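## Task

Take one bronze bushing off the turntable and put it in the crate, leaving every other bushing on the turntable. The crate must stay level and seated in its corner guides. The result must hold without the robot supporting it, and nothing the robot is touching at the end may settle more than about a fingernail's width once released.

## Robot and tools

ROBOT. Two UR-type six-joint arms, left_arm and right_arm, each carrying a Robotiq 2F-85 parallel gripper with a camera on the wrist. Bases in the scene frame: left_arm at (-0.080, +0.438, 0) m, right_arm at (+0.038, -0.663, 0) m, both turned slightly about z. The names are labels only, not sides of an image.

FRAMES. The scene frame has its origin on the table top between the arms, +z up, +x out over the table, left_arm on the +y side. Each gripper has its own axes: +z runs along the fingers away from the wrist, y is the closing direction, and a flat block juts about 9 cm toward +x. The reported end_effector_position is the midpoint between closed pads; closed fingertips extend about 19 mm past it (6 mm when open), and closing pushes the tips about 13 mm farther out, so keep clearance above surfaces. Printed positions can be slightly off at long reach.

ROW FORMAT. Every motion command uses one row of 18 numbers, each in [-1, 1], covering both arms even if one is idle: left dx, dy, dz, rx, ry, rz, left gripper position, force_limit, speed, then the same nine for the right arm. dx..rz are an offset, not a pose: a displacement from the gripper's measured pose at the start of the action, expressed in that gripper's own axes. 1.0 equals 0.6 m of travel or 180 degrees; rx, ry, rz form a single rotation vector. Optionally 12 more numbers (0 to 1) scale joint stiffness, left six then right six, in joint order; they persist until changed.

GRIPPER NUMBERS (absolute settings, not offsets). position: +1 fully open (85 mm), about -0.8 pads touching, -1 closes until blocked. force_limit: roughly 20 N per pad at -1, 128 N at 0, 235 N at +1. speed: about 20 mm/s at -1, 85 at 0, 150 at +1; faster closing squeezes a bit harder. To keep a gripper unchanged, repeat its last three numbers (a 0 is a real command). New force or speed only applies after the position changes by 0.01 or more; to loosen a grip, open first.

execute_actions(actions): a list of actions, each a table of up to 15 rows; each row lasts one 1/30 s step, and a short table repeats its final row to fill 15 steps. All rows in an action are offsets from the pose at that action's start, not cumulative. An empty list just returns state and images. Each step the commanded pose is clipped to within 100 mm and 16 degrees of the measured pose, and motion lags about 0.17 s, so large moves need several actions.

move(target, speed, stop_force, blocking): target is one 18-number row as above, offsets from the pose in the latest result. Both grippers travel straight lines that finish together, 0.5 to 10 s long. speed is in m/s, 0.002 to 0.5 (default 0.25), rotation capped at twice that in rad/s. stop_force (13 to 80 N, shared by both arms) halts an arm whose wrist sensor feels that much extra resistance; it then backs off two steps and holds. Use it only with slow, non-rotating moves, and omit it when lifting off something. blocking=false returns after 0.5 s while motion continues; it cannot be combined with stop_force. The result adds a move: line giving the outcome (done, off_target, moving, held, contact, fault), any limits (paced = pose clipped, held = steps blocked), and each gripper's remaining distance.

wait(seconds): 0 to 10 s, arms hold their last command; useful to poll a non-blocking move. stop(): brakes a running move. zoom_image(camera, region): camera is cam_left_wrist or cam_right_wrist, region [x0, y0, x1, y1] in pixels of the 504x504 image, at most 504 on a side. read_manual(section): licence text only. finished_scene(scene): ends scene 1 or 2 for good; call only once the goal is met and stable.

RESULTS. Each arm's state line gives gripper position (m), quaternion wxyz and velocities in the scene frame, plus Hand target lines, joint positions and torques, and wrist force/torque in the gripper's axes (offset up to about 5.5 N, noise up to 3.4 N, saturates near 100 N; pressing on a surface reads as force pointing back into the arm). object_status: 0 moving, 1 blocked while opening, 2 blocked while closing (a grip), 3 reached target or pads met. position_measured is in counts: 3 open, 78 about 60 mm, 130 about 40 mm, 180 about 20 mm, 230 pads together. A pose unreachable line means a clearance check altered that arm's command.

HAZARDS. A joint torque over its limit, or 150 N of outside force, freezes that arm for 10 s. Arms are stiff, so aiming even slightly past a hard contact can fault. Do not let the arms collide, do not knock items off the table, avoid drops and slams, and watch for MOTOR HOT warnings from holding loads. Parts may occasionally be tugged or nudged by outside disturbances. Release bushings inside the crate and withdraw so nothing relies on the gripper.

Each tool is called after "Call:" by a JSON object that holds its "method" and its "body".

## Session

Call:
{"method": "wait", "body": {"seconds": 10}}

Call:
{"method": "wait", "body": {"seconds": 10}}

Scene clock: 10.00 s.
left_arm: end_effector_position=(+0.7023, +0.7528, +0.2180) position_measured=3 object_status=3 end_effector_quat_wxyz=(-0.190, -0.279, +0.887, -0.315) end_effector_velocity=(+0.000, +0.000, +0.000) end_effector_angular_velocity=(+0.000, -0.001, -0.000) | right_arm: end_effector_position=(+0.5702, +0.0501, +0.2561) position_measured=3 object_status=3 end_effector_quat_wxyz=(-0.097, +0.069, +0.757, -0.643) end_effector_velocity=(-0.000, +0.000, -0.002) end_effector_angular_velocity=(-0.001, +0.002, -0.000)
Joint positions: left_arm=[ 0.517 -1.017  1.396 -1.458 -2.165 -0.083] | right_arm=[ 0.916 -0.424  0.446 -0.195 -2.019  1.436]
Joint velocities: left_arm=[ 0.    -0.    -0.    -0.001  0.     0.   ] | right_arm=[ 0.     0.002  0.001 -0.     0.    -0.   ]
Joint torques (N m, as the arm reports them, + toward a larger angle): left_arm=[  2.44 -86.3  -48.33  -2.96  -0.99   0.07] | right_arm=[   0.93 -135.34  -41.04    1.77   -0.16    0.06]
Wrist force (N, on the end effector, along its own x y z axes, offset not removed): left_arm=[3.6 2.2 -0.2] | right_arm=[1.1 -0.8 -0.8]
Wrist torque (N m, same axes, about the end effector's origin, offset not removed): left_arm=[0.67 -0.72 -0.02] | right_arm=[-0.33 -0.05 -0.06]
Hand target (left_arm): +0.702, +0.753, +0.218; -0.190, -0.279, +0.887, -0.315
Hand target (right_arm): +0.570, +0.050, +0.256; -0.097, +0.069, +0.757, -0.643
Joint stiffness scale: left_arm=[1. 1. 1. 1. 1. 1.] | right_arm=[1. 1. 1. 1. 1. 1.]
wait: 10.00 s; at rest by 0.17 s

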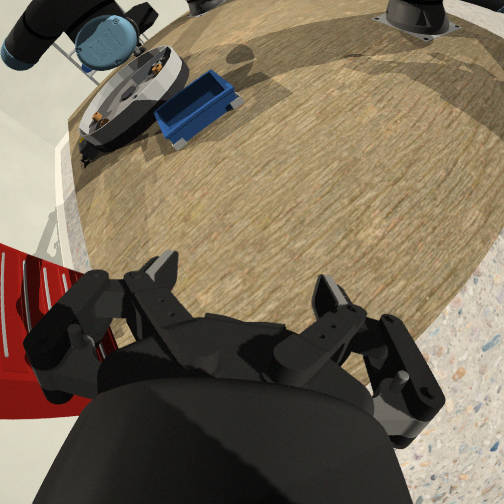

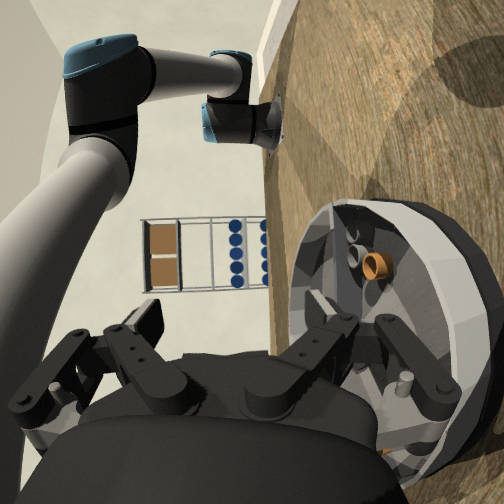

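Scene clock: 20.00 s.
left_arm: end_effector_position=(+0.7023, +0.7528, +0.2180) position_measured=3 object_status=3 end_effector_quat_wxyz=(-0.190, -0.279, +0.887, -0.315) end_effector_velocity=(-0.002, +0.000, -0.001) end_effector_angular_velocity=(-0.001, +0.002, +0.001) | right_arm: end_effector_position=(+0.5702, +0.0501, +0.2561) position_measured=3 object_status=3 end_effector_quat_wxyz=(-0.097, +0.069, +0.757, -0.643) end_effector_velocity=(-0.000, -0.000, -0.000) end_effector_angular_velocity=(-0.001, -0.000, -0.001)
Joint positions: left_arm=[ 0.517 -1.017  1.396 -1.458 -2.165 -0.083] | right_arm=[ 0.916 -0.424  0.446 -0.195 -2.019  1.436]
Joint velocities: left_arm=[ 0.001 -0.     0.003  0.     0.     0.   ] | right_arm=[-0.     0.     0.001  0.     0.001  0.001]
Joint torques (N m, as the arm reports them, + toward a larger angle): left_arm=[  1.55 -86.49 -47.65  -2.94  -1.34   0.04] | right_arm=[   2.2  -134.56  -40.92    1.56   -0.14    0.04]
Wrist force (N, on the end effector, along its own x y z axes, offset not removed): left_arm=[4.0 0.9 1.2] | right_arm=[-0.6 -0.9 0.0]
Wrist torque (N m, same axes, about the end effector's origin, offset not removed): left_arm=[0.44 -0.72 -0.05] | right_arm=[-0.32 0.19 -0.14]
Hand target (left_arm): +0.702, +0.753, +0.218; -0.190, -0.279, +0.887, -0.315
Hand target (right_arm): +0.570, +0.050, +0.256; -0.097, +0.069, +0.757, -0.643
Joint stiffness scale: left_arm=[1. 1. 1. 1. 1. 1.] | right_arm=[1. 1. 1. 1. 1. 1.]
wait: 10.00 s; at rest by 0.17 s

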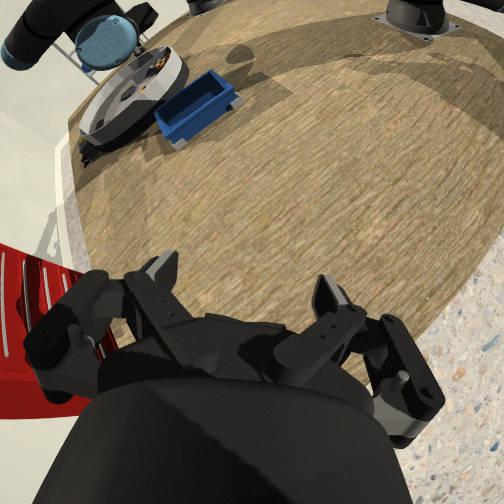

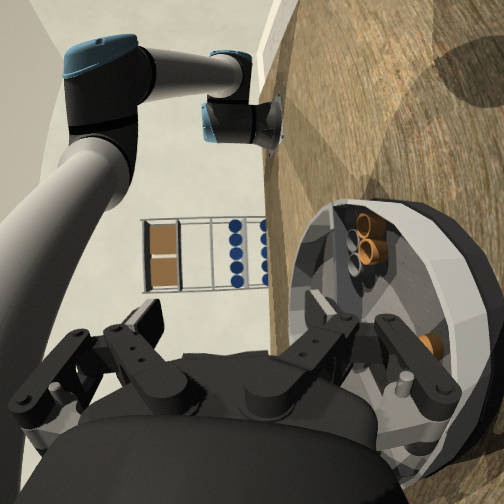

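Call:
{"method": "move", "body": {"target": [0,0,0,0,0,0,1,0,0,0,0,0.17,-0.446,-0.067,-0.048,1,0,0], "speed": 0.3}}

Scene clock: 23.23 s.
left_arm: end_effector_position=(+0.7023, +0.7528, +0.2180) position_measured=3 object_status=3 end_effector_quat_wxyz=(-0.190, -0.279, +0.887, -0.315) end_effector_velocity=(+0.001, -0.000, +0.001) end_effector_angular_velocity=(+0.001, +0.001, +0.001) | right_arm: end_effector_position=(+0.5477, -0.0477, +0.2428) position_measured=3 object_status=3 end_effector_quat_wxyz=(+0.001, -0.000, +1.000, +0.000) end_effector_velocity=(+0.000, +0.001, -0.001) end_effector_angular_velocity=(+0.004, -0.001, -0.000)
Joint positions: left_arm=[ 0.517 -1.017  1.396 -1.458 -2.165 -0.083] | right_arm=[ 0.698 -1.339  1.772 -2.006 -1.572  0.659]
Joint velocities: left_arm=[-0.001 -0.    -0.001  0.    -0.    -0.002] | right_arm=[ 0.     0.001  0.001 -0.005  0.002  0.001]
Joint torques (N m, as the arm reports them, + toward a larger angle): left_arm=[  2.82 -85.75 -47.74  -2.81  -1.35  -0.03] | right_arm=[  2.49 -70.06 -40.49  -5.14   0.24  -0.31]
Wrist force (N, on the end effector, along its own x y z axes, offset not removed): left_arm=[3.7 2.9 -0.5] | right_arm=[-2.6 -1.5 0.5]
Wrist torque (N m, same axes, about the end effector's origin, offset not removed): left_arm=[0.81 -0.60 0.04] | right_arm=[-0.37 0.59 -0.14]
Hand target (left_arm): +0.702, +0.753, +0.218; -0.190, -0.279, +0.887, -0.315
Hand target (right_arm): +0.546, -0.048, +0.240; +0.000, -0.001, +1.000, +0.000
Off the commanded pose (left_arm): 0.000 m, 0 deg.
Off the commanded pose (right_arm): 0.003 m, 0 deg.
Joint stiffness scale: left_arm=[1. 1. 1. 1. 1. 1.] | right_arm=[1. 1. 1. 1. 1. 1.]
move: done

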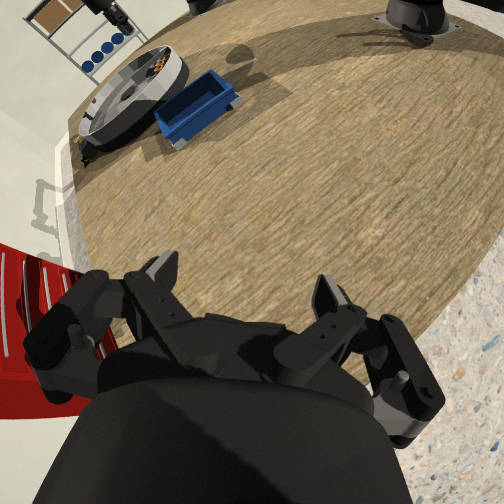

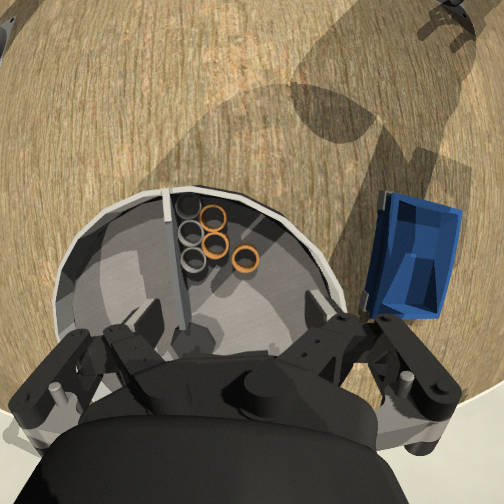

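Call:
{"method": "move", "body": {"target": [0,0,0,0,0,0,1,0,0,0,-0.03,0.17,0,0,0,1,0,0], "speed": 0.12}}

Call:
{"method": "wait", "body": {"seconds": 4}}

Scene clock: 26.20 s.
left_arm: end_effector_position=(+0.7023, +0.7528, +0.2180) position_measured=3 object_status=3 end_effector_quat_wxyz=(-0.190, -0.279, +0.887, -0.315) end_effector_velocity=(-0.001, -0.001, -0.001) end_effector_angular_velocity=(-0.001, +0.001, -0.001) | right_arm: end_effector_position=(+0.5474, -0.0652, +0.1399) position_measured=3 object_status=3 end_effector_quat_wxyz=(+0.000, -0.000, +1.000, -0.000) end_effector_velocity=(+0.002, +0.002, +0.005) end_effector_angular_velocity=(+0.009, -0.012, +0.000)
Joint positions: left_arm=[ 0.517 -1.017  1.396 -1.458 -2.165 -0.083] | right_arm=[ 0.68  -1.271  1.89  -2.189 -1.572  0.641]
Joint velocities: left_arm=[-0.    -0.     0.002  0.001  0.     0.001] | right_arm=[ 0.    -0.006  0.    -0.009  0.    -0.   ]
Joint torques (N m, as the arm reports them, + toward a larger angle): left_arm=[  1.01 -86.15 -48.07  -3.04  -1.27  -0.06] | right_arm=[  1.57 -74.43 -38.11  -5.15  -0.03  -0.45]
Wrist force (N, on the end effector, along its own x y z axes, offset not removed): left_arm=[4.5 1.1 0.3] | right_arm=[-0.3 -1.9 -2.0]
Wrist torque (N m, same axes, about the end effector's origin, offset not removed): left_arm=[0.43 -0.92 -0.05] | right_arm=[-0.47 0.18 -0.03]
Hand target (left_arm): +0.702, +0.753, +0.218; -0.190, -0.279, +0.887, -0.315
Hand target (right_arm): +0.548, -0.066, +0.141; +0.001, -0.000, +1.000, +0.000
Off the commanded pose (left_arm): 0.000 m, 0 deg.
Off the commanded pose (right_arm): 0.001 m, 0 deg.
Joint stiffness scale: left_arm=[1. 1. 1. 1. 1. 1.] | right_arm=[1. 1. 1. 1. 1. 1.]
move: done

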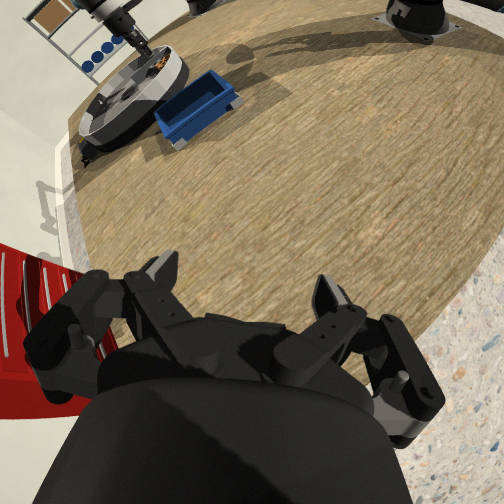

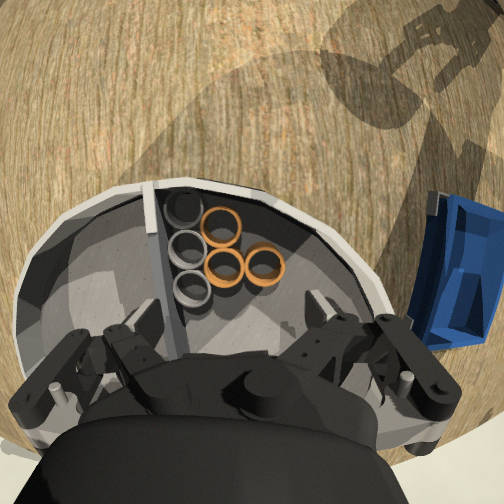

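Scene clock: 30.20 s.
left_arm: end_effector_position=(+0.7023, +0.7528, +0.2180) position_measured=3 object_status=3 end_effector_quat_wxyz=(-0.190, -0.279, +0.887, -0.315) end_effector_velocity=(+0.000, -0.002, -0.001) end_effector_angular_velocity=(-0.000, +0.002, -0.002) | right_arm: end_effector_position=(+0.5476, -0.0651, +0.1404) position_measured=3 object_status=3 end_effector_quat_wxyz=(+0.001, -0.000, +1.000, +0.000) end_effector_velocity=(+0.000, +0.000, +0.001) end_effector_angular_velocity=(+0.001, -0.001, -0.000)
Joint positions: left_arm=[ 0.517 -1.017  1.396 -1.458 -2.165 -0.083] | right_arm=[ 0.68  -1.272  1.89  -2.19  -1.572  0.641]
Joint velocities: left_arm=[-0.002 -0.     0.001  0.     0.    -0.001] | right_arm=[ 0.    -0.001 -0.001 -0.     0.001  0.   ]
Joint torques (N m, as the arm reports them, + toward a larger angle): left_arm=[  2.24 -85.71 -48.52  -2.96  -1.4    0.1 ] | right_arm=[  0.89 -75.62 -37.92  -5.31  -0.08  -0.31]
Wrist force (N, on the end effector, along its own x y z axes, offset not removed): left_arm=[3.4 3.7 1.6] | right_arm=[-0.5 -1.6 -1.2]
Wrist torque (N m, same axes, about the end effector's origin, offset not removed): left_arm=[0.88 -0.64 0.01] | right_arm=[-0.47 0.21 -0.19]
Hand target (left_arm): +0.702, +0.753, +0.218; -0.190, -0.279, +0.887, -0.315
Hand target (right_arm): +0.548, -0.066, +0.141; +0.001, -0.000, +1.000, +0.000
Off the commanded pose (left_arm): 0.000 m, 0 deg.
Off the commanded pose (right_arm): 0.001 m, 0 deg.
Joint stiffness scale: left_arm=[1. 1. 1. 1. 1. 1.] | right_arm=[1. 1. 1. 1. 1. 1.]
wait: 4.00 s; at rest by 0.17 s

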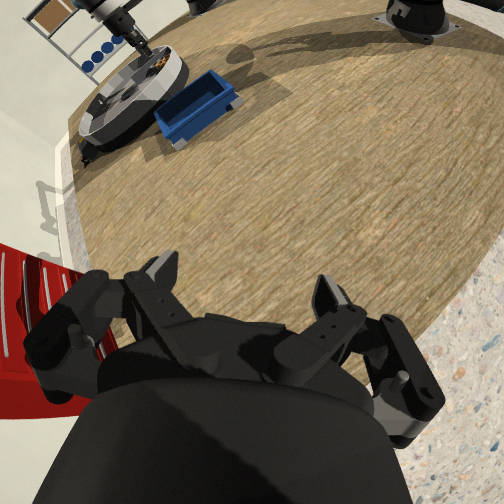

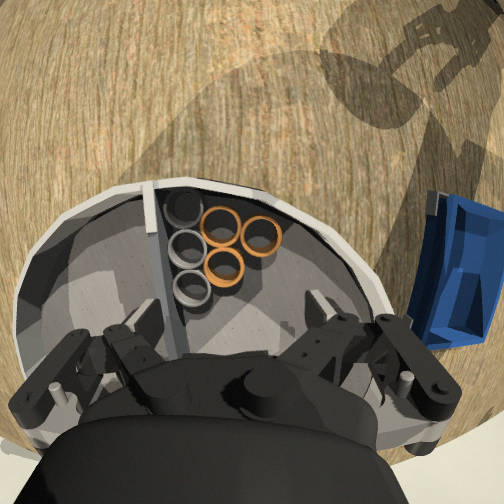

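Call:
{"method": "move", "body": {"target": [0,0,0,0,0,0,1,0,0,0.001,0.004,0.03,0,0,0.333,-0.4,-0.3,0], "speed": 0.3}}

Call:
{"method": "move", "body": {"target": [0,0,0,0,0,0,1,0,0,0,0,0.02,0,-0.14,0,-0.4,-0.3,0], "speed": 0.2}}

Call:
{"method": "zoom_image", "body": {"camera": "cam_right_wrist", "region": [120,150,360,390]}}

Scene clock: 32.73 s.
left_arm: end_effector_position=(+0.7023, +0.7528, +0.2180) position_measured=3 object_status=3 end_effector_quat_wxyz=(-0.190, -0.279, +0.887, -0.315) end_effector_velocity=(-0.000, +0.002, +0.000) end_effector_angular_velocity=(+0.000, -0.001, +0.002) | right_arm: end_effector_position=(+0.5490, -0.0623, +0.1250) position_measured=179 object_status=3 end_effector_quat_wxyz=(+0.001, +0.499, +0.867, +0.002) end_effector_velocity=(-0.000, +0.000, +0.000) end_effector_angular_velocity=(-0.000, -0.000, -0.009)
Joint positions: left_arm=[ 0.517 -1.017  1.396 -1.458 -2.165 -0.083] | right_arm=[ 0.682 -1.253  1.897 -2.219 -1.571  1.689]
Joint velocities: left_arm=[ 0.002  0.    -0.001 -0.001 -0.     0.001] | right_arm=[ 0.    -0.     0.    -0.    -0.     0.009]
Joint torques (N m, as the arm reports them, + toward a larger angle): left_arm=[  1.63 -85.91 -47.75  -2.8   -1.32  -0.17] | right_arm=[  4.33 -73.59 -35.93  -5.27  -0.4    0.28]
Wrist force (N, on the end effector, along its own x y z axes, offset not removed): left_arm=[3.9 1.9 0.7] | right_arm=[-1.2 -2.8 0.3]
Wrist torque (N m, same axes, about the end effector's origin, offset not removed): left_arm=[0.63 -0.75 -0.01] | right_arm=[-0.61 0.34 -0.16]
Hand target (left_arm): +0.702, +0.753, +0.218; -0.190, -0.279, +0.887, -0.315
Hand target (right_arm): +0.547, -0.063, +0.122; +0.001, +0.499, +0.866, +0.000
Off the commanded pose (left_arm): 0.000 m, 0 deg.
Off the commanded pose (right_arm): 0.003 m, 0 deg.
Joint stiffness scale: left_arm=[1. 1. 1. 1. 1. 1.] | right_arm=[1. 1. 1. 1. 1. 1.]
move: done

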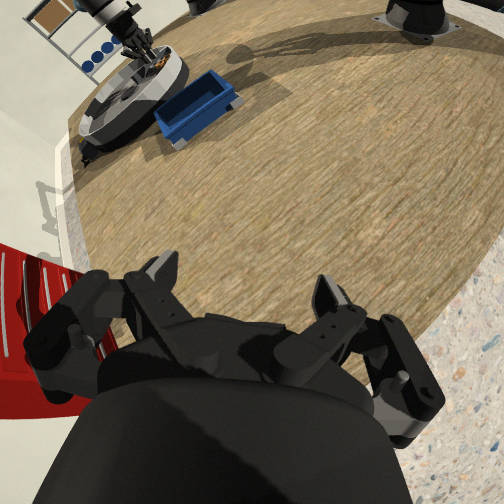

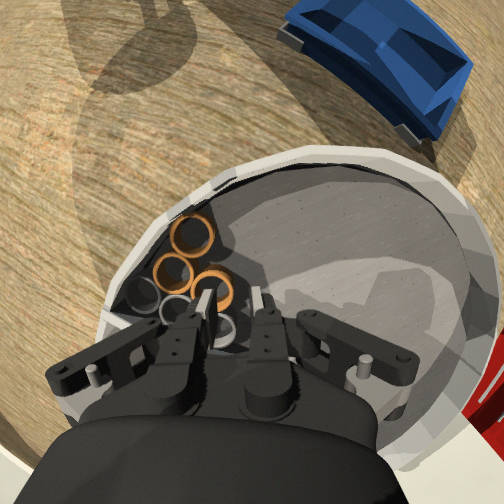

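Scene clock: 34.43 s.
left_arm: end_effector_position=(+0.7023, +0.7528, +0.2180) position_measured=3 object_status=3 end_effector_quat_wxyz=(-0.190, -0.279, +0.887, -0.315) end_effector_velocity=(+0.000, +0.001, +0.001) end_effector_angular_velocity=(+0.001, -0.002, -0.000) | right_arm: end_effector_position=(+0.5470, -0.0626, +0.1108) position_measured=179 object_status=3 end_effector_quat_wxyz=(+0.189, +0.486, +0.846, -0.108) end_effector_velocity=(+0.000, -0.000, +0.001) end_effector_angular_velocity=(-0.001, -0.003, -0.003)
Joint positions: left_arm=[ 0.517 -1.017  1.396 -1.458 -2.165 -0.083] | right_arm=[ 0.838 -1.155  1.811 -2.102 -1.992  1.87 ]
Joint velocities: left_arm=[ 0.001 -0.    -0.002  0.     0.     0.001] | right_arm=[ 0.    -0.001 -0.001  0.002 -0.003  0.004]
Joint torques (N m, as the arm reports them, + toward a larger angle): left_arm=[  3.31 -86.37 -48.24  -2.79  -1.38  -0.11] | right_arm=[  0.49 -83.23 -40.76  -3.49  -1.23   0.71]
Wrist force (N, on the end effector, along its own x y z axes, offset not removed): left_arm=[4.6 0.8 1.6] | right_arm=[-1.1 -0.9 -1.9]
Wrist torque (N m, same axes, about the end effector's origin, offset not removed): left_arm=[0.36 -0.89 -0.03] | right_arm=[-0.22 0.29 -0.03]
Hand target (left_arm): +0.702, +0.753, +0.218; -0.190, -0.279, +0.887, -0.315
Hand target (right_arm): +0.549, -0.062, +0.113; +0.189, +0.488, +0.846, -0.107
Off the commanded pose (left_arm): 0.000 m, 0 deg.
Off the commanded pose (right_arm): 0.003 m, 0 deg.
Joint stiffness scale: left_arm=[1. 1. 1. 1. 1. 1.] | right_arm=[1. 1. 1. 1. 1. 1.]
move: done

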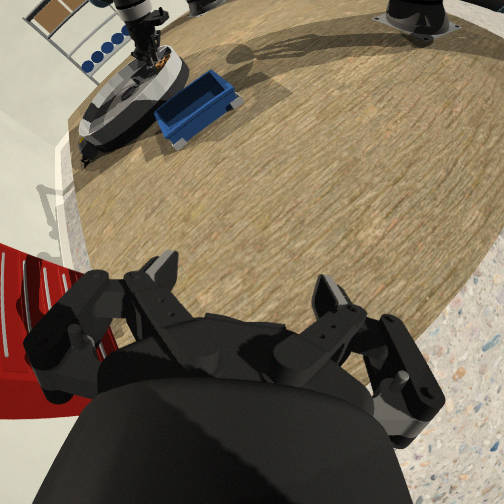

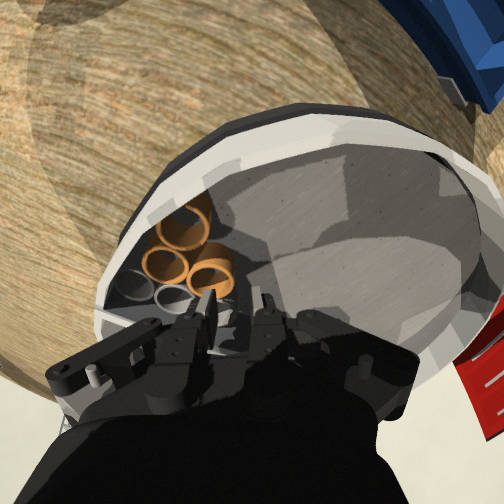

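Region (120, 150, 360, 390) of cam_right_wrist's 504x504 image, scaled by 2.100, with more detail than that image has.

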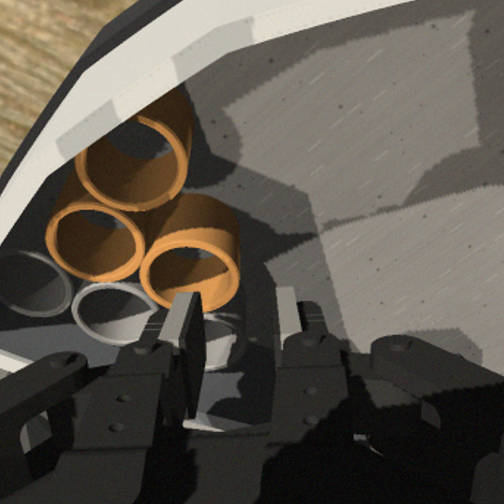

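Similar to before.

Call:
{"method": "move", "body": {"target": [0,0,0,0,0,0,1,0,0,0.019,0.002,0.04,0,0,0,-0.4,-0.3,0], "speed": 0.012, "stop_force": 13}}

Call:
{"method": "move", "body": {"target": [0,0,0,0,0,0,1,0,0,0,0,0,0,0,0,-1,-0.3,-0.6]}}

Call:
{"method": "move", "body": {"target": [0,0,0,0,0,0,1,0,0,-0.078,0,-0.165,0,0,0,-1,-0.3,-0.6], "speed": 0.1}}

Scene clock: 37.00 s.
left_arm: end_effector_position=(+0.7023, +0.7528, +0.2180) position_measured=3 object_status=3 end_effector_quat_wxyz=(-0.190, -0.279, +0.887, -0.315) end_effector_velocity=(+0.000, +0.001, +0.001) end_effector_angular_velocity=(+0.001, -0.001, +0.002) | right_arm: end_effector_position=(+0.5494, -0.0603, +0.0880) position_measured=179 object_status=3 end_effector_quat_wxyz=(+0.189, +0.487, +0.846, -0.106) end_effector_velocity=(+0.001, +0.001, +0.002) end_effector_angular_velocity=(+0.005, -0.006, -0.001)
Joint positions: left_arm=[ 0.517 -1.017  1.396 -1.458 -2.165 -0.083] | right_arm=[ 0.838 -1.128  1.821 -2.143 -1.993  1.87 ]
Joint velocities: left_arm=[ 0.001 -0.    -0.001  0.     0.    -0.001] | right_arm=[ 0.    -0.002  0.    -0.006 -0.001  0.001]
Joint torques (N m, as the arm reports them, + toward a larger angle): left_arm=[  1.93 -85.39 -47.79  -2.85  -1.36  -0.03] | right_arm=[  1.29 -80.62 -32.99  -4.69  -1.25   0.03]
Wrist force (N, on the end effector, along its own x y z axes, offset not removed): left_arm=[5.6 2.9 1.2] | right_arm=[-2.9 -1.5 -3.4]
Wrist torque (N m, same axes, about the end effector's origin, offset not removed): left_arm=[0.76 -1.00 -0.01] | right_arm=[-0.35 0.50 -0.09]
Hand target (left_arm): +0.702, +0.753, +0.218; -0.190, -0.279, +0.887, -0.315
Hand target (right_arm): +0.548, -0.062, +0.084; +0.189, +0.486, +0.846, -0.108
Off the commanded pose (left_arm): 0.000 m, 0 deg.
Off the commanded pose (right_arm): 0.004 m, 0 deg.
Joint stiffness scale: left_arm=[1. 1. 1. 1. 1. 1.] | right_arm=[1. 1. 1. 1. 1. 1.]
move: off_target (right_arm)

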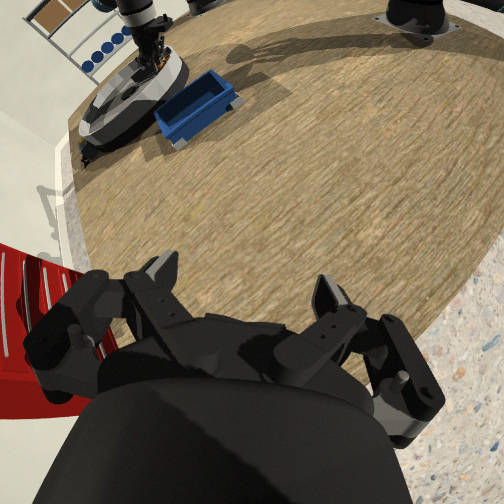

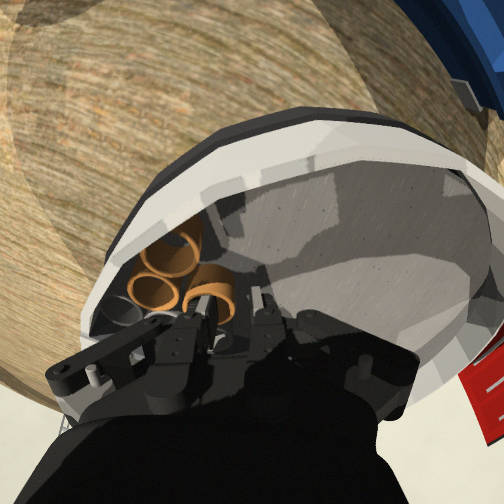

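Scene clock: 37.60 s.
left_arm: end_effector_position=(+0.7023, +0.7528, +0.2180) position_measured=3 object_status=3 end_effector_quat_wxyz=(-0.190, -0.279, +0.887, -0.315) end_effector_velocity=(+0.000, -0.002, -0.001) end_effector_angular_velocity=(-0.000, +0.000, -0.003) | right_arm: end_effector_position=(+0.5495, -0.0602, +0.0884) position_measured=213 object_status=2 end_effector_quat_wxyz=(+0.190, +0.487, +0.846, -0.106) end_effector_velocity=(-0.001, -0.000, -0.000) end_effector_angular_velocity=(-0.000, +0.000, -0.000)
Joint positions: left_arm=[ 0.517 -1.017  1.396 -1.458 -2.165 -0.083] | right_arm=[ 0.838 -1.129  1.821 -2.143 -1.993  1.87 ]
Joint velocities: left_arm=[-0.002 -0.     0.001 -0.001  0.     0.001] | right_arm=[ 0.    -0.     0.001 -0.     0.     0.   ]
Joint torques (N m, as the arm reports them, + toward a larger angle): left_arm=[  3.   -85.02 -48.2   -2.85  -1.15  -0.14] | right_arm=[  3.16 -82.89 -36.9   -3.89  -0.85   0.27]
Wrist force (N, on the end effector, along its own x y z axes, offset not removed): left_arm=[5.3 0.8 2.3] | right_arm=[-0.1 -1.3 -5.1]
Wrist torque (N m, same axes, about the end effector's origin, offset not removed): left_arm=[0.43 -0.93 -0.10] | right_arm=[-0.40 0.14 -0.19]
Hand target (left_arm): +0.702, +0.753, +0.218; -0.190, -0.279, +0.887, -0.315
Hand target (right_arm): +0.549, -0.060, +0.088; +0.189, +0.487, +0.846, -0.106
Off the commanded pose (left_arm): 0.000 m, 0 deg.
Off the commanded pose (right_arm): 0.000 m, 0 deg.
Joint stiffness scale: left_arm=[1. 1. 1. 1. 1. 1.] | right_arm=[1. 1. 1. 1. 1. 1.]
move: done

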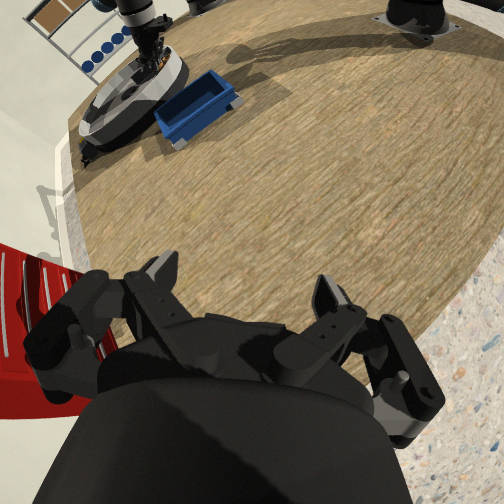

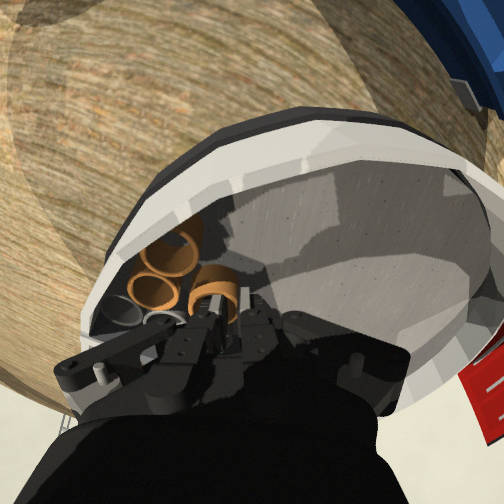

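Scene clock: 39.17 s.
left_arm: end_effector_position=(+0.7023, +0.7528, +0.2180) position_measured=3 object_status=3 end_effector_quat_wxyz=(-0.190, -0.279, +0.887, -0.315) end_effector_velocity=(-0.000, -0.001, -0.000) end_effector_angular_velocity=(-0.000, +0.000, -0.001) | right_arm: end_effector_position=(+0.5486, -0.0608, +0.1986) position_measured=213 object_status=2 end_effector_quat_wxyz=(+0.190, +0.487, +0.846, -0.105) end_effector_velocity=(-0.001, -0.001, -0.006) end_effector_angular_velocity=(-0.010, +0.010, +0.002)
Joint positions: left_arm=[ 0.517 -1.017  1.396 -1.458 -2.165 -0.083] | right_arm=[ 0.838 -1.235  1.746 -1.964 -1.992  1.87 ]
Joint velocities: left_arm=[-0.001 -0.     0.001 -0.    -0.     0.001] | right_arm=[-0.     0.007 -0.     0.006 -0.    -0.002]
Joint torques (N m, as the arm reports them, + toward a larger angle): left_arm=[  3.42 -84.65 -48.06  -2.88  -1.21  -0.04] | right_arm=[  0.88 -80.66 -42.5   -3.86  -1.32   0.18]
Wrist force (N, on the end effector, along its own x y z axes, offset not removed): left_arm=[3.4 2.3 0.7] | right_arm=[-1.7 -1.2 -0.6]
Wrist torque (N m, same axes, about the end effector's origin, offset not removed): left_arm=[0.78 -0.60 -0.01] | right_arm=[-0.36 0.45 -0.04]
Hand target (left_arm): +0.702, +0.753, +0.218; -0.190, -0.279, +0.887, -0.315
Hand target (right_arm): +0.549, -0.061, +0.198; +0.190, +0.487, +0.846, -0.106
Off the commanded pose (left_arm): 0.000 m, 0 deg.
Off the commanded pose (right_arm): 0.001 m, 0 deg.
Joint stiffness scale: left_arm=[1. 1. 1. 1. 1. 1.] | right_arm=[1. 1. 1. 1. 1. 1.]
move: done

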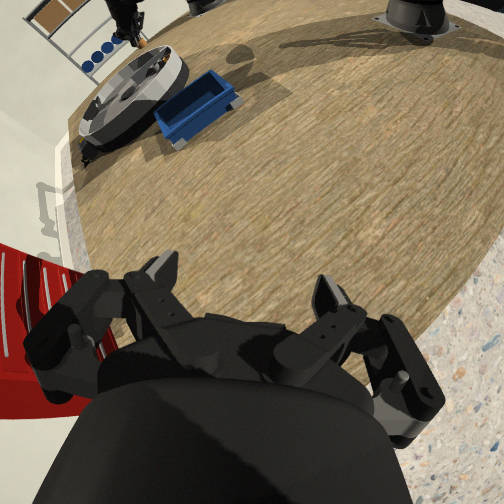

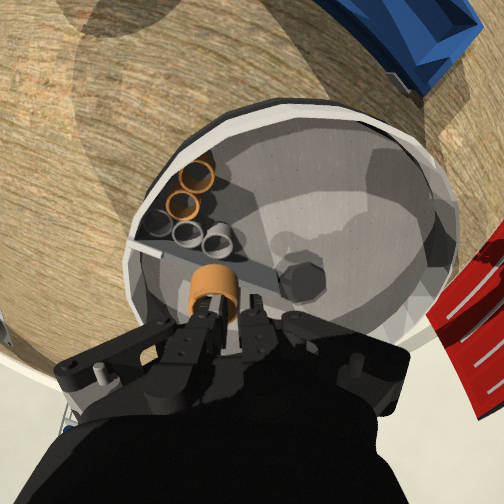

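Call:
{"method": "move", "body": {"target": [0,0,0,0,0,0,1,0,0,0.351,0.262,-0.164,0,0,0,-1,-0.3,-0.6]}}

Call:
{"method": "move", "body": {"target": [0,0,0,0,0,0,1,0,0,0.056,0,0.12,0,0,0,-1,-0.3,-0.6], "speed": 0.1}}

Scene clock: 41.33 s.
left_arm: end_effector_position=(+0.7023, +0.7528, +0.2180) position_measured=3 object_status=3 end_effector_quat_wxyz=(-0.190, -0.279, +0.887, -0.315) end_effector_velocity=(+0.000, -0.001, +0.000) end_effector_angular_velocity=(+0.000, +0.001, -0.000) | right_arm: end_effector_position=(+0.5668, +0.2190, +0.1985) position_measured=213 object_status=2 end_effector_quat_wxyz=(+0.190, +0.486, +0.847, -0.105) end_effector_velocity=(+0.000, +0.000, -0.000) end_effector_angular_velocity=(-0.001, +0.001, +0.001)
Joint positions: left_arm=[ 0.517 -1.017  1.396 -1.458 -2.165 -0.083] | right_arm=[ 1.01  -0.84   1.102 -1.642 -1.966  2.053]
Joint velocities: left_arm=[-0.001  0.    -0.     0.     0.    -0.001] | right_arm=[-0.     0.001 -0.001  0.002  0.    -0.001]
Joint torques (N m, as the arm reports them, + toward a larger angle): left_arm=[  2.58 -85.73 -48.4   -2.78  -1.07  -0.1 ] | right_arm=[   0.95 -116.99  -47.02   -3.3    -0.85    0.75]
Wrist force (N, on the end effector, along its own x y z axes, offset not removed): left_arm=[4.6 1.9 -1.2] | right_arm=[-0.5 -2.5 -0.7]
Wrist torque (N m, same axes, about the end effector's origin, offset not removed): left_arm=[0.69 -0.82 0.01] | right_arm=[-0.52 0.28 -0.04]
Hand target (left_arm): +0.702, +0.753, +0.218; -0.190, -0.279, +0.887, -0.315
Hand target (right_arm): +0.568, +0.219, +0.200; +0.189, +0.487, +0.846, -0.105
Off the commanded pose (left_arm): 0.000 m, 0 deg.
Off the commanded pose (right_arm): 0.001 m, 0 deg.
Joint stiffness scale: left_arm=[1. 1. 1. 1. 1. 1.] | right_arm=[1. 1. 1. 1. 1. 1.]
move: done

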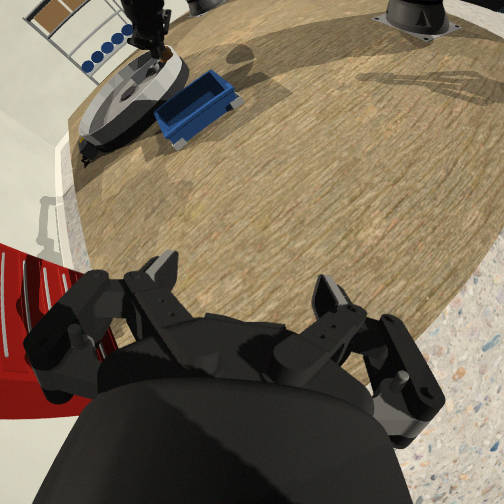

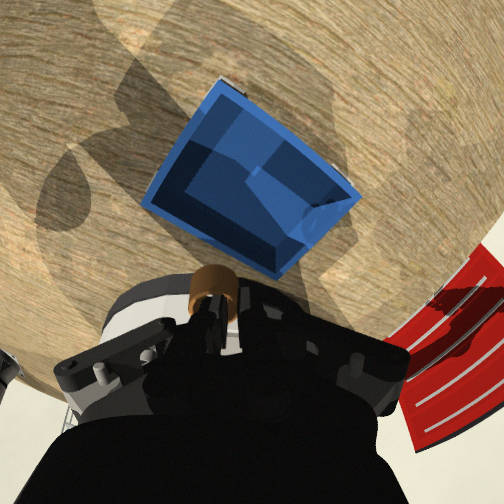

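Scene clock: 42.60 s.
left_arm: end_effector_position=(+0.7023, +0.7528, +0.2180) position_measured=3 object_status=3 end_effector_quat_wxyz=(-0.190, -0.279, +0.887, -0.315) end_effector_velocity=(-0.001, -0.000, -0.000) end_effector_angular_velocity=(-0.001, +0.001, -0.000) | right_arm: end_effector_position=(+0.5672, +0.2195, +0.1184) position_measured=213 object_status=2 end_effector_quat_wxyz=(+0.190, +0.486, +0.847, -0.106) end_effector_velocity=(+0.001, +0.002, +0.003) end_effector_angular_velocity=(+0.007, -0.005, -0.001)
Joint positions: left_arm=[ 0.517 -1.017  1.396 -1.458 -2.165 -0.083] | right_arm=[ 1.01  -0.793  1.166 -1.751 -1.966  2.053]
Joint velocities: left_arm=[ 0.    -0.     0.001  0.001  0.     0.001] | right_arm=[-0.    -0.002 -0.001 -0.005 -0.     0.001]
Joint torques (N m, as the arm reports them, + toward a larger angle): left_arm=[  2.2  -85.3  -48.3   -2.69  -1.33  -0.05] | right_arm=[   0.72 -118.21  -42.12   -4.65   -1.18   -0.14]
Wrist force (N, on the end effector, along its own x y z axes, offset not removed): left_arm=[4.6 2.0 0.4] | right_arm=[-1.6 0.6 -1.2]
Wrist torque (N m, same axes, about the end effector's origin, offset not removed): left_arm=[0.57 -0.85 -0.03] | right_arm=[-0.03 0.52 -0.19]
Hand target (left_arm): +0.702, +0.753, +0.218; -0.190, -0.279, +0.887, -0.315
Hand target (right_arm): +0.567, +0.219, +0.119; +0.190, +0.486, +0.847, -0.105
Off the commanded pose (left_arm): 0.000 m, 0 deg.
Off the commanded pose (right_arm): 0.001 m, 0 deg.
Joint stiffness scale: left_arm=[1. 1. 1. 1. 1. 1.] | right_arm=[1. 1. 1. 1. 1. 1.]
move: done

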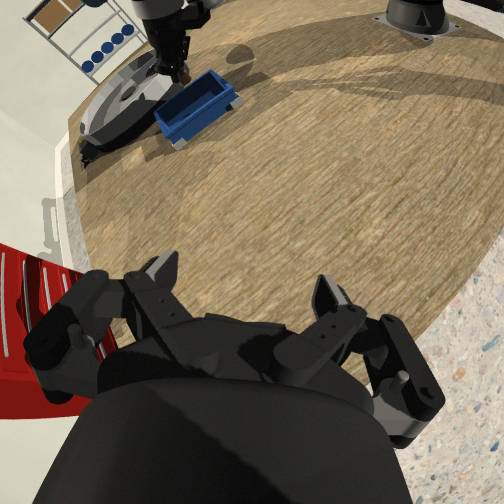

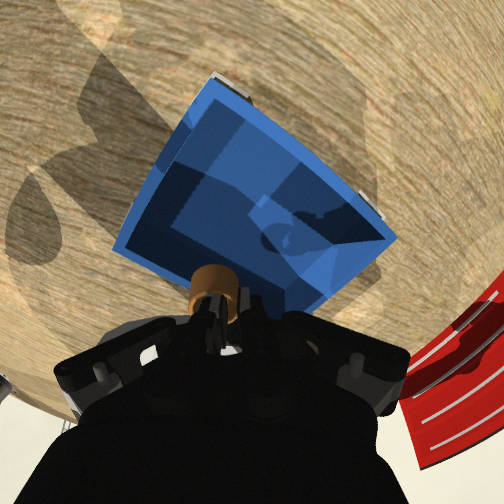

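Call:
{"method": "move", "body": {"target": [0,0,0,0,0,0,1,0,0,0.056,0.01,0.117,0,0,0,-1,-0.3,-0.6], "speed": 0.03, "stop_force": 13}}

Call:
{"method": "move", "body": {"target": [0,0,0,0,0,0,1,0,0,0,0,0,0,0,0,-0.45,-0.3,-0.6]}}

Call:
{"method": "move", "body": {"target": [0,0,0,0,0,0,1,0,0,-0.078,0,-0.165,0,0,0,-0.45,-0.3,-0.6], "speed": 0.12}}

Scene clock: 45.73 s.
left_arm: end_effector_position=(+0.7023, +0.7528, +0.2180) position_measured=3 object_status=3 end_effector_quat_wxyz=(-0.190, -0.279, +0.887, -0.315) end_effector_velocity=(-0.000, +0.001, -0.000) end_effector_angular_velocity=(-0.000, -0.000, +0.000) | right_arm: end_effector_position=(+0.5716, +0.2249, +0.0421) position_measured=213 object_status=2 end_effector_quat_wxyz=(+0.190, +0.486, +0.847, -0.105) end_effector_velocity=(+0.000, +0.000, -0.001) end_effector_angular_velocity=(+0.001, -0.001, +0.000)
Joint positions: left_arm=[ 0.517 -1.017  1.396 -1.458 -2.165 -0.083] | right_arm=[ 1.01  -0.727  1.192 -1.844 -1.966  2.052]
Joint velocities: left_arm=[ 0.001  0.    -0.    -0.    -0.     0.001] | right_arm=[ 0.     0.001  0.    -0.003 -0.    -0.   ]
Joint torques (N m, as the arm reports them, + toward a larger angle): left_arm=[  2.53 -85.19 -47.72  -2.83  -1.24   0.01] | right_arm=[   0.58 -119.91  -39.4    -4.81   -1.07   -0.29]
Wrist force (N, on the end effector, along its own x y z axes, offset not removed): left_arm=[3.0 3.4 1.9] | right_arm=[-0.1 -0.3 -0.9]
Wrist torque (N m, same axes, about the end effector's origin, offset not removed): left_arm=[0.82 -0.55 0.00] | right_arm=[-0.15 0.18 -0.18]
Hand target (left_arm): +0.702, +0.753, +0.218; -0.190, -0.279, +0.887, -0.315
Hand target (right_arm): +0.572, +0.223, +0.041; +0.190, +0.486, +0.847, -0.106
Off the commanded pose (left_arm): 0.000 m, 0 deg.
Off the commanded pose (right_arm): 0.002 m, 0 deg.
Joint stiffness scale: left_arm=[1. 1. 1. 1. 1. 1.] | right_arm=[1. 1. 1. 1. 1. 1.]
move: done

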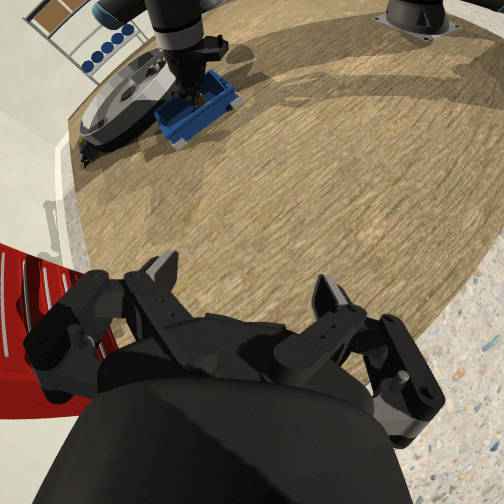

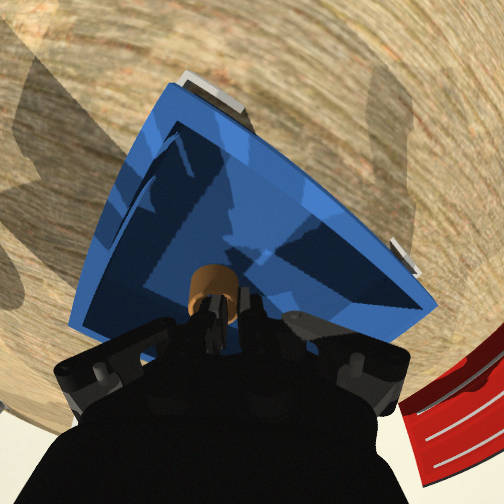

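Scene clock: 46.30 s.
left_arm: end_effector_position=(+0.7023, +0.7528, +0.2180) position_measured=3 object_status=3 end_effector_quat_wxyz=(-0.190, -0.279, +0.887, -0.315) end_effector_velocity=(+0.000, +0.001, +0.001) end_effector_angular_velocity=(+0.001, -0.001, +0.002) | right_arm: end_effector_position=(+0.5716, +0.2249, +0.0421) position_measured=186 object_status=0 end_effector_quat_wxyz=(+0.190, +0.486, +0.847, -0.105) end_effector_velocity=(-0.000, +0.000, +0.000) end_effector_angular_velocity=(+0.000, -0.000, -0.001)
Joint positions: left_arm=[ 0.517 -1.017  1.396 -1.458 -2.165 -0.083] | right_arm=[ 1.01  -0.727  1.192 -1.844 -1.966  2.052]
Joint velocities: left_arm=[ 0.001 -0.    -0.001 -0.     0.    -0.001] | right_arm=[ 0.    -0.     0.    -0.     0.     0.001]
Joint torques (N m, as the arm reports them, + toward a larger angle): left_arm=[  2.01 -85.5  -48.1   -2.71  -1.27   0.11] | right_arm=[   1.3  -120.46  -41.67   -3.77   -0.8    -0.03]
Wrist force (N, on the end effector, along its own x y z axes, offset not removed): left_arm=[5.0 0.3 -0.7] | right_arm=[-1.0 -0.4 -2.4]
Wrist torque (N m, same axes, about the end effector's origin, offset not removed): left_arm=[0.38 -0.91 -0.05] | right_arm=[-0.24 0.29 -0.10]
Hand target (left_arm): +0.702, +0.753, +0.218; -0.190, -0.279, +0.887, -0.315
Hand target (right_arm): +0.572, +0.225, +0.042; +0.190, +0.486, +0.847, -0.105
Off the commanded pose (left_arm): 0.000 m, 0 deg.
Off the commanded pose (right_arm): 0.000 m, 0 deg.
Joint stiffness scale: left_arm=[1. 1. 1. 1. 1. 1.] | right_arm=[1. 1. 1. 1. 1. 1.]
move: done

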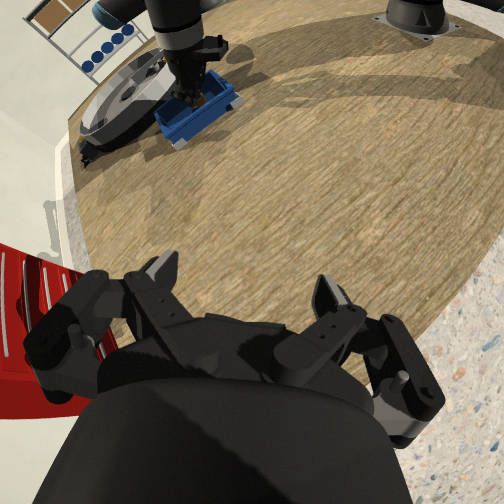

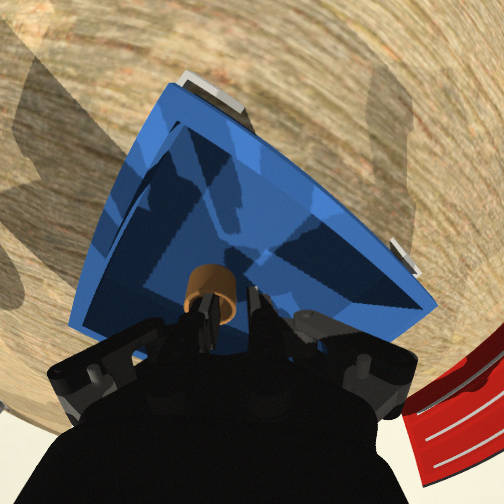

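Scene clock: 47.70 s.
left_arm: end_effector_position=(+0.7023, +0.7528, +0.2180) position_measured=3 object_status=3 end_effector_quat_wxyz=(-0.190, -0.279, +0.887, -0.315) end_effector_velocity=(-0.001, +0.001, -0.001) end_effector_angular_velocity=(-0.001, +0.000, -0.000) | right_arm: end_effector_position=(+0.5711, +0.2242, +0.1533) position_measured=186 object_status=3 end_effector_quat_wxyz=(+0.190, +0.486, +0.847, -0.104) end_effector_velocity=(-0.001, -0.001, -0.012) end_effector_angular_velocity=(-0.013, +0.009, -0.001)
Joint positions: left_arm=[ 0.517 -1.017  1.396 -1.458 -2.165 -0.083] | right_arm=[ 1.01  -0.806  1.126 -1.702 -1.966  2.052]
Joint velocities: left_arm=[0.001 0.    0.001 0.    0.    0.001] | right_arm=[-0.     0.012 -0.001  0.005  0.     0.   ]
Joint torques (N m, as the arm reports them, + toward a larger angle): left_arm=[  1.93 -85.69 -48.06  -2.91  -1.23  -0.05] | right_arm=[   2.42 -115.81  -45.8    -3.35   -1.11    0.01]
Wrist force (N, on the end effector, along its own x y z axes, offset not removed): left_arm=[5.2 0.7 -0.1] | right_arm=[-2.0 -1.5 0.4]
Wrist torque (N m, same axes, about the end effector's origin, offset not removed): left_arm=[0.44 -0.93 -0.03] | right_arm=[-0.41 0.43 -0.17]
Hand target (left_arm): +0.702, +0.753, +0.218; -0.190, -0.279, +0.887, -0.315
Hand target (right_arm): +0.571, +0.224, +0.152; +0.190, +0.486, +0.847, -0.105
Off the commanded pose (left_arm): 0.000 m, 0 deg.
Off the commanded pose (right_arm): 0.002 m, 0 deg.
Joint stiffness scale: left_arm=[1. 1. 1. 1. 1. 1.] | right_arm=[1. 1. 1. 1. 1. 1.]
move: done

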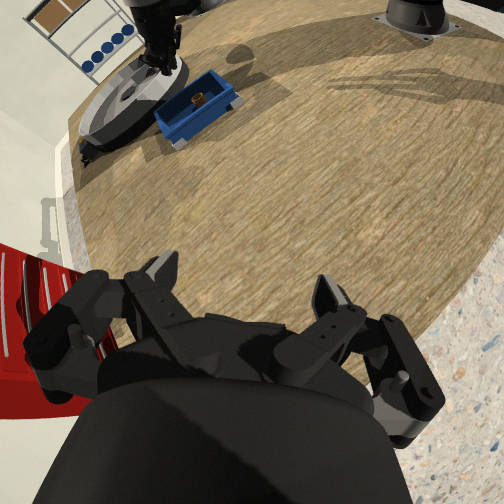

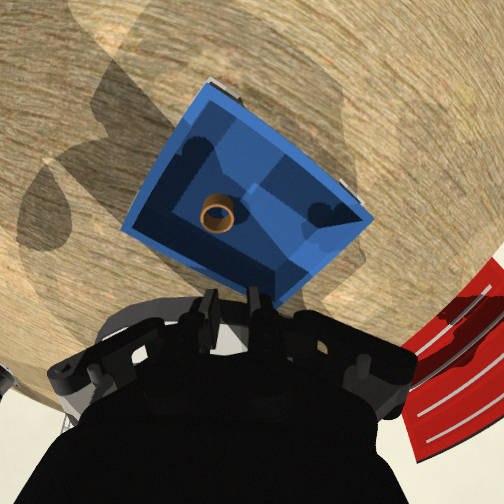

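Call:
{"method": "finished_scene", "body": {"scene": 2}}

The scene is finished: the task was done.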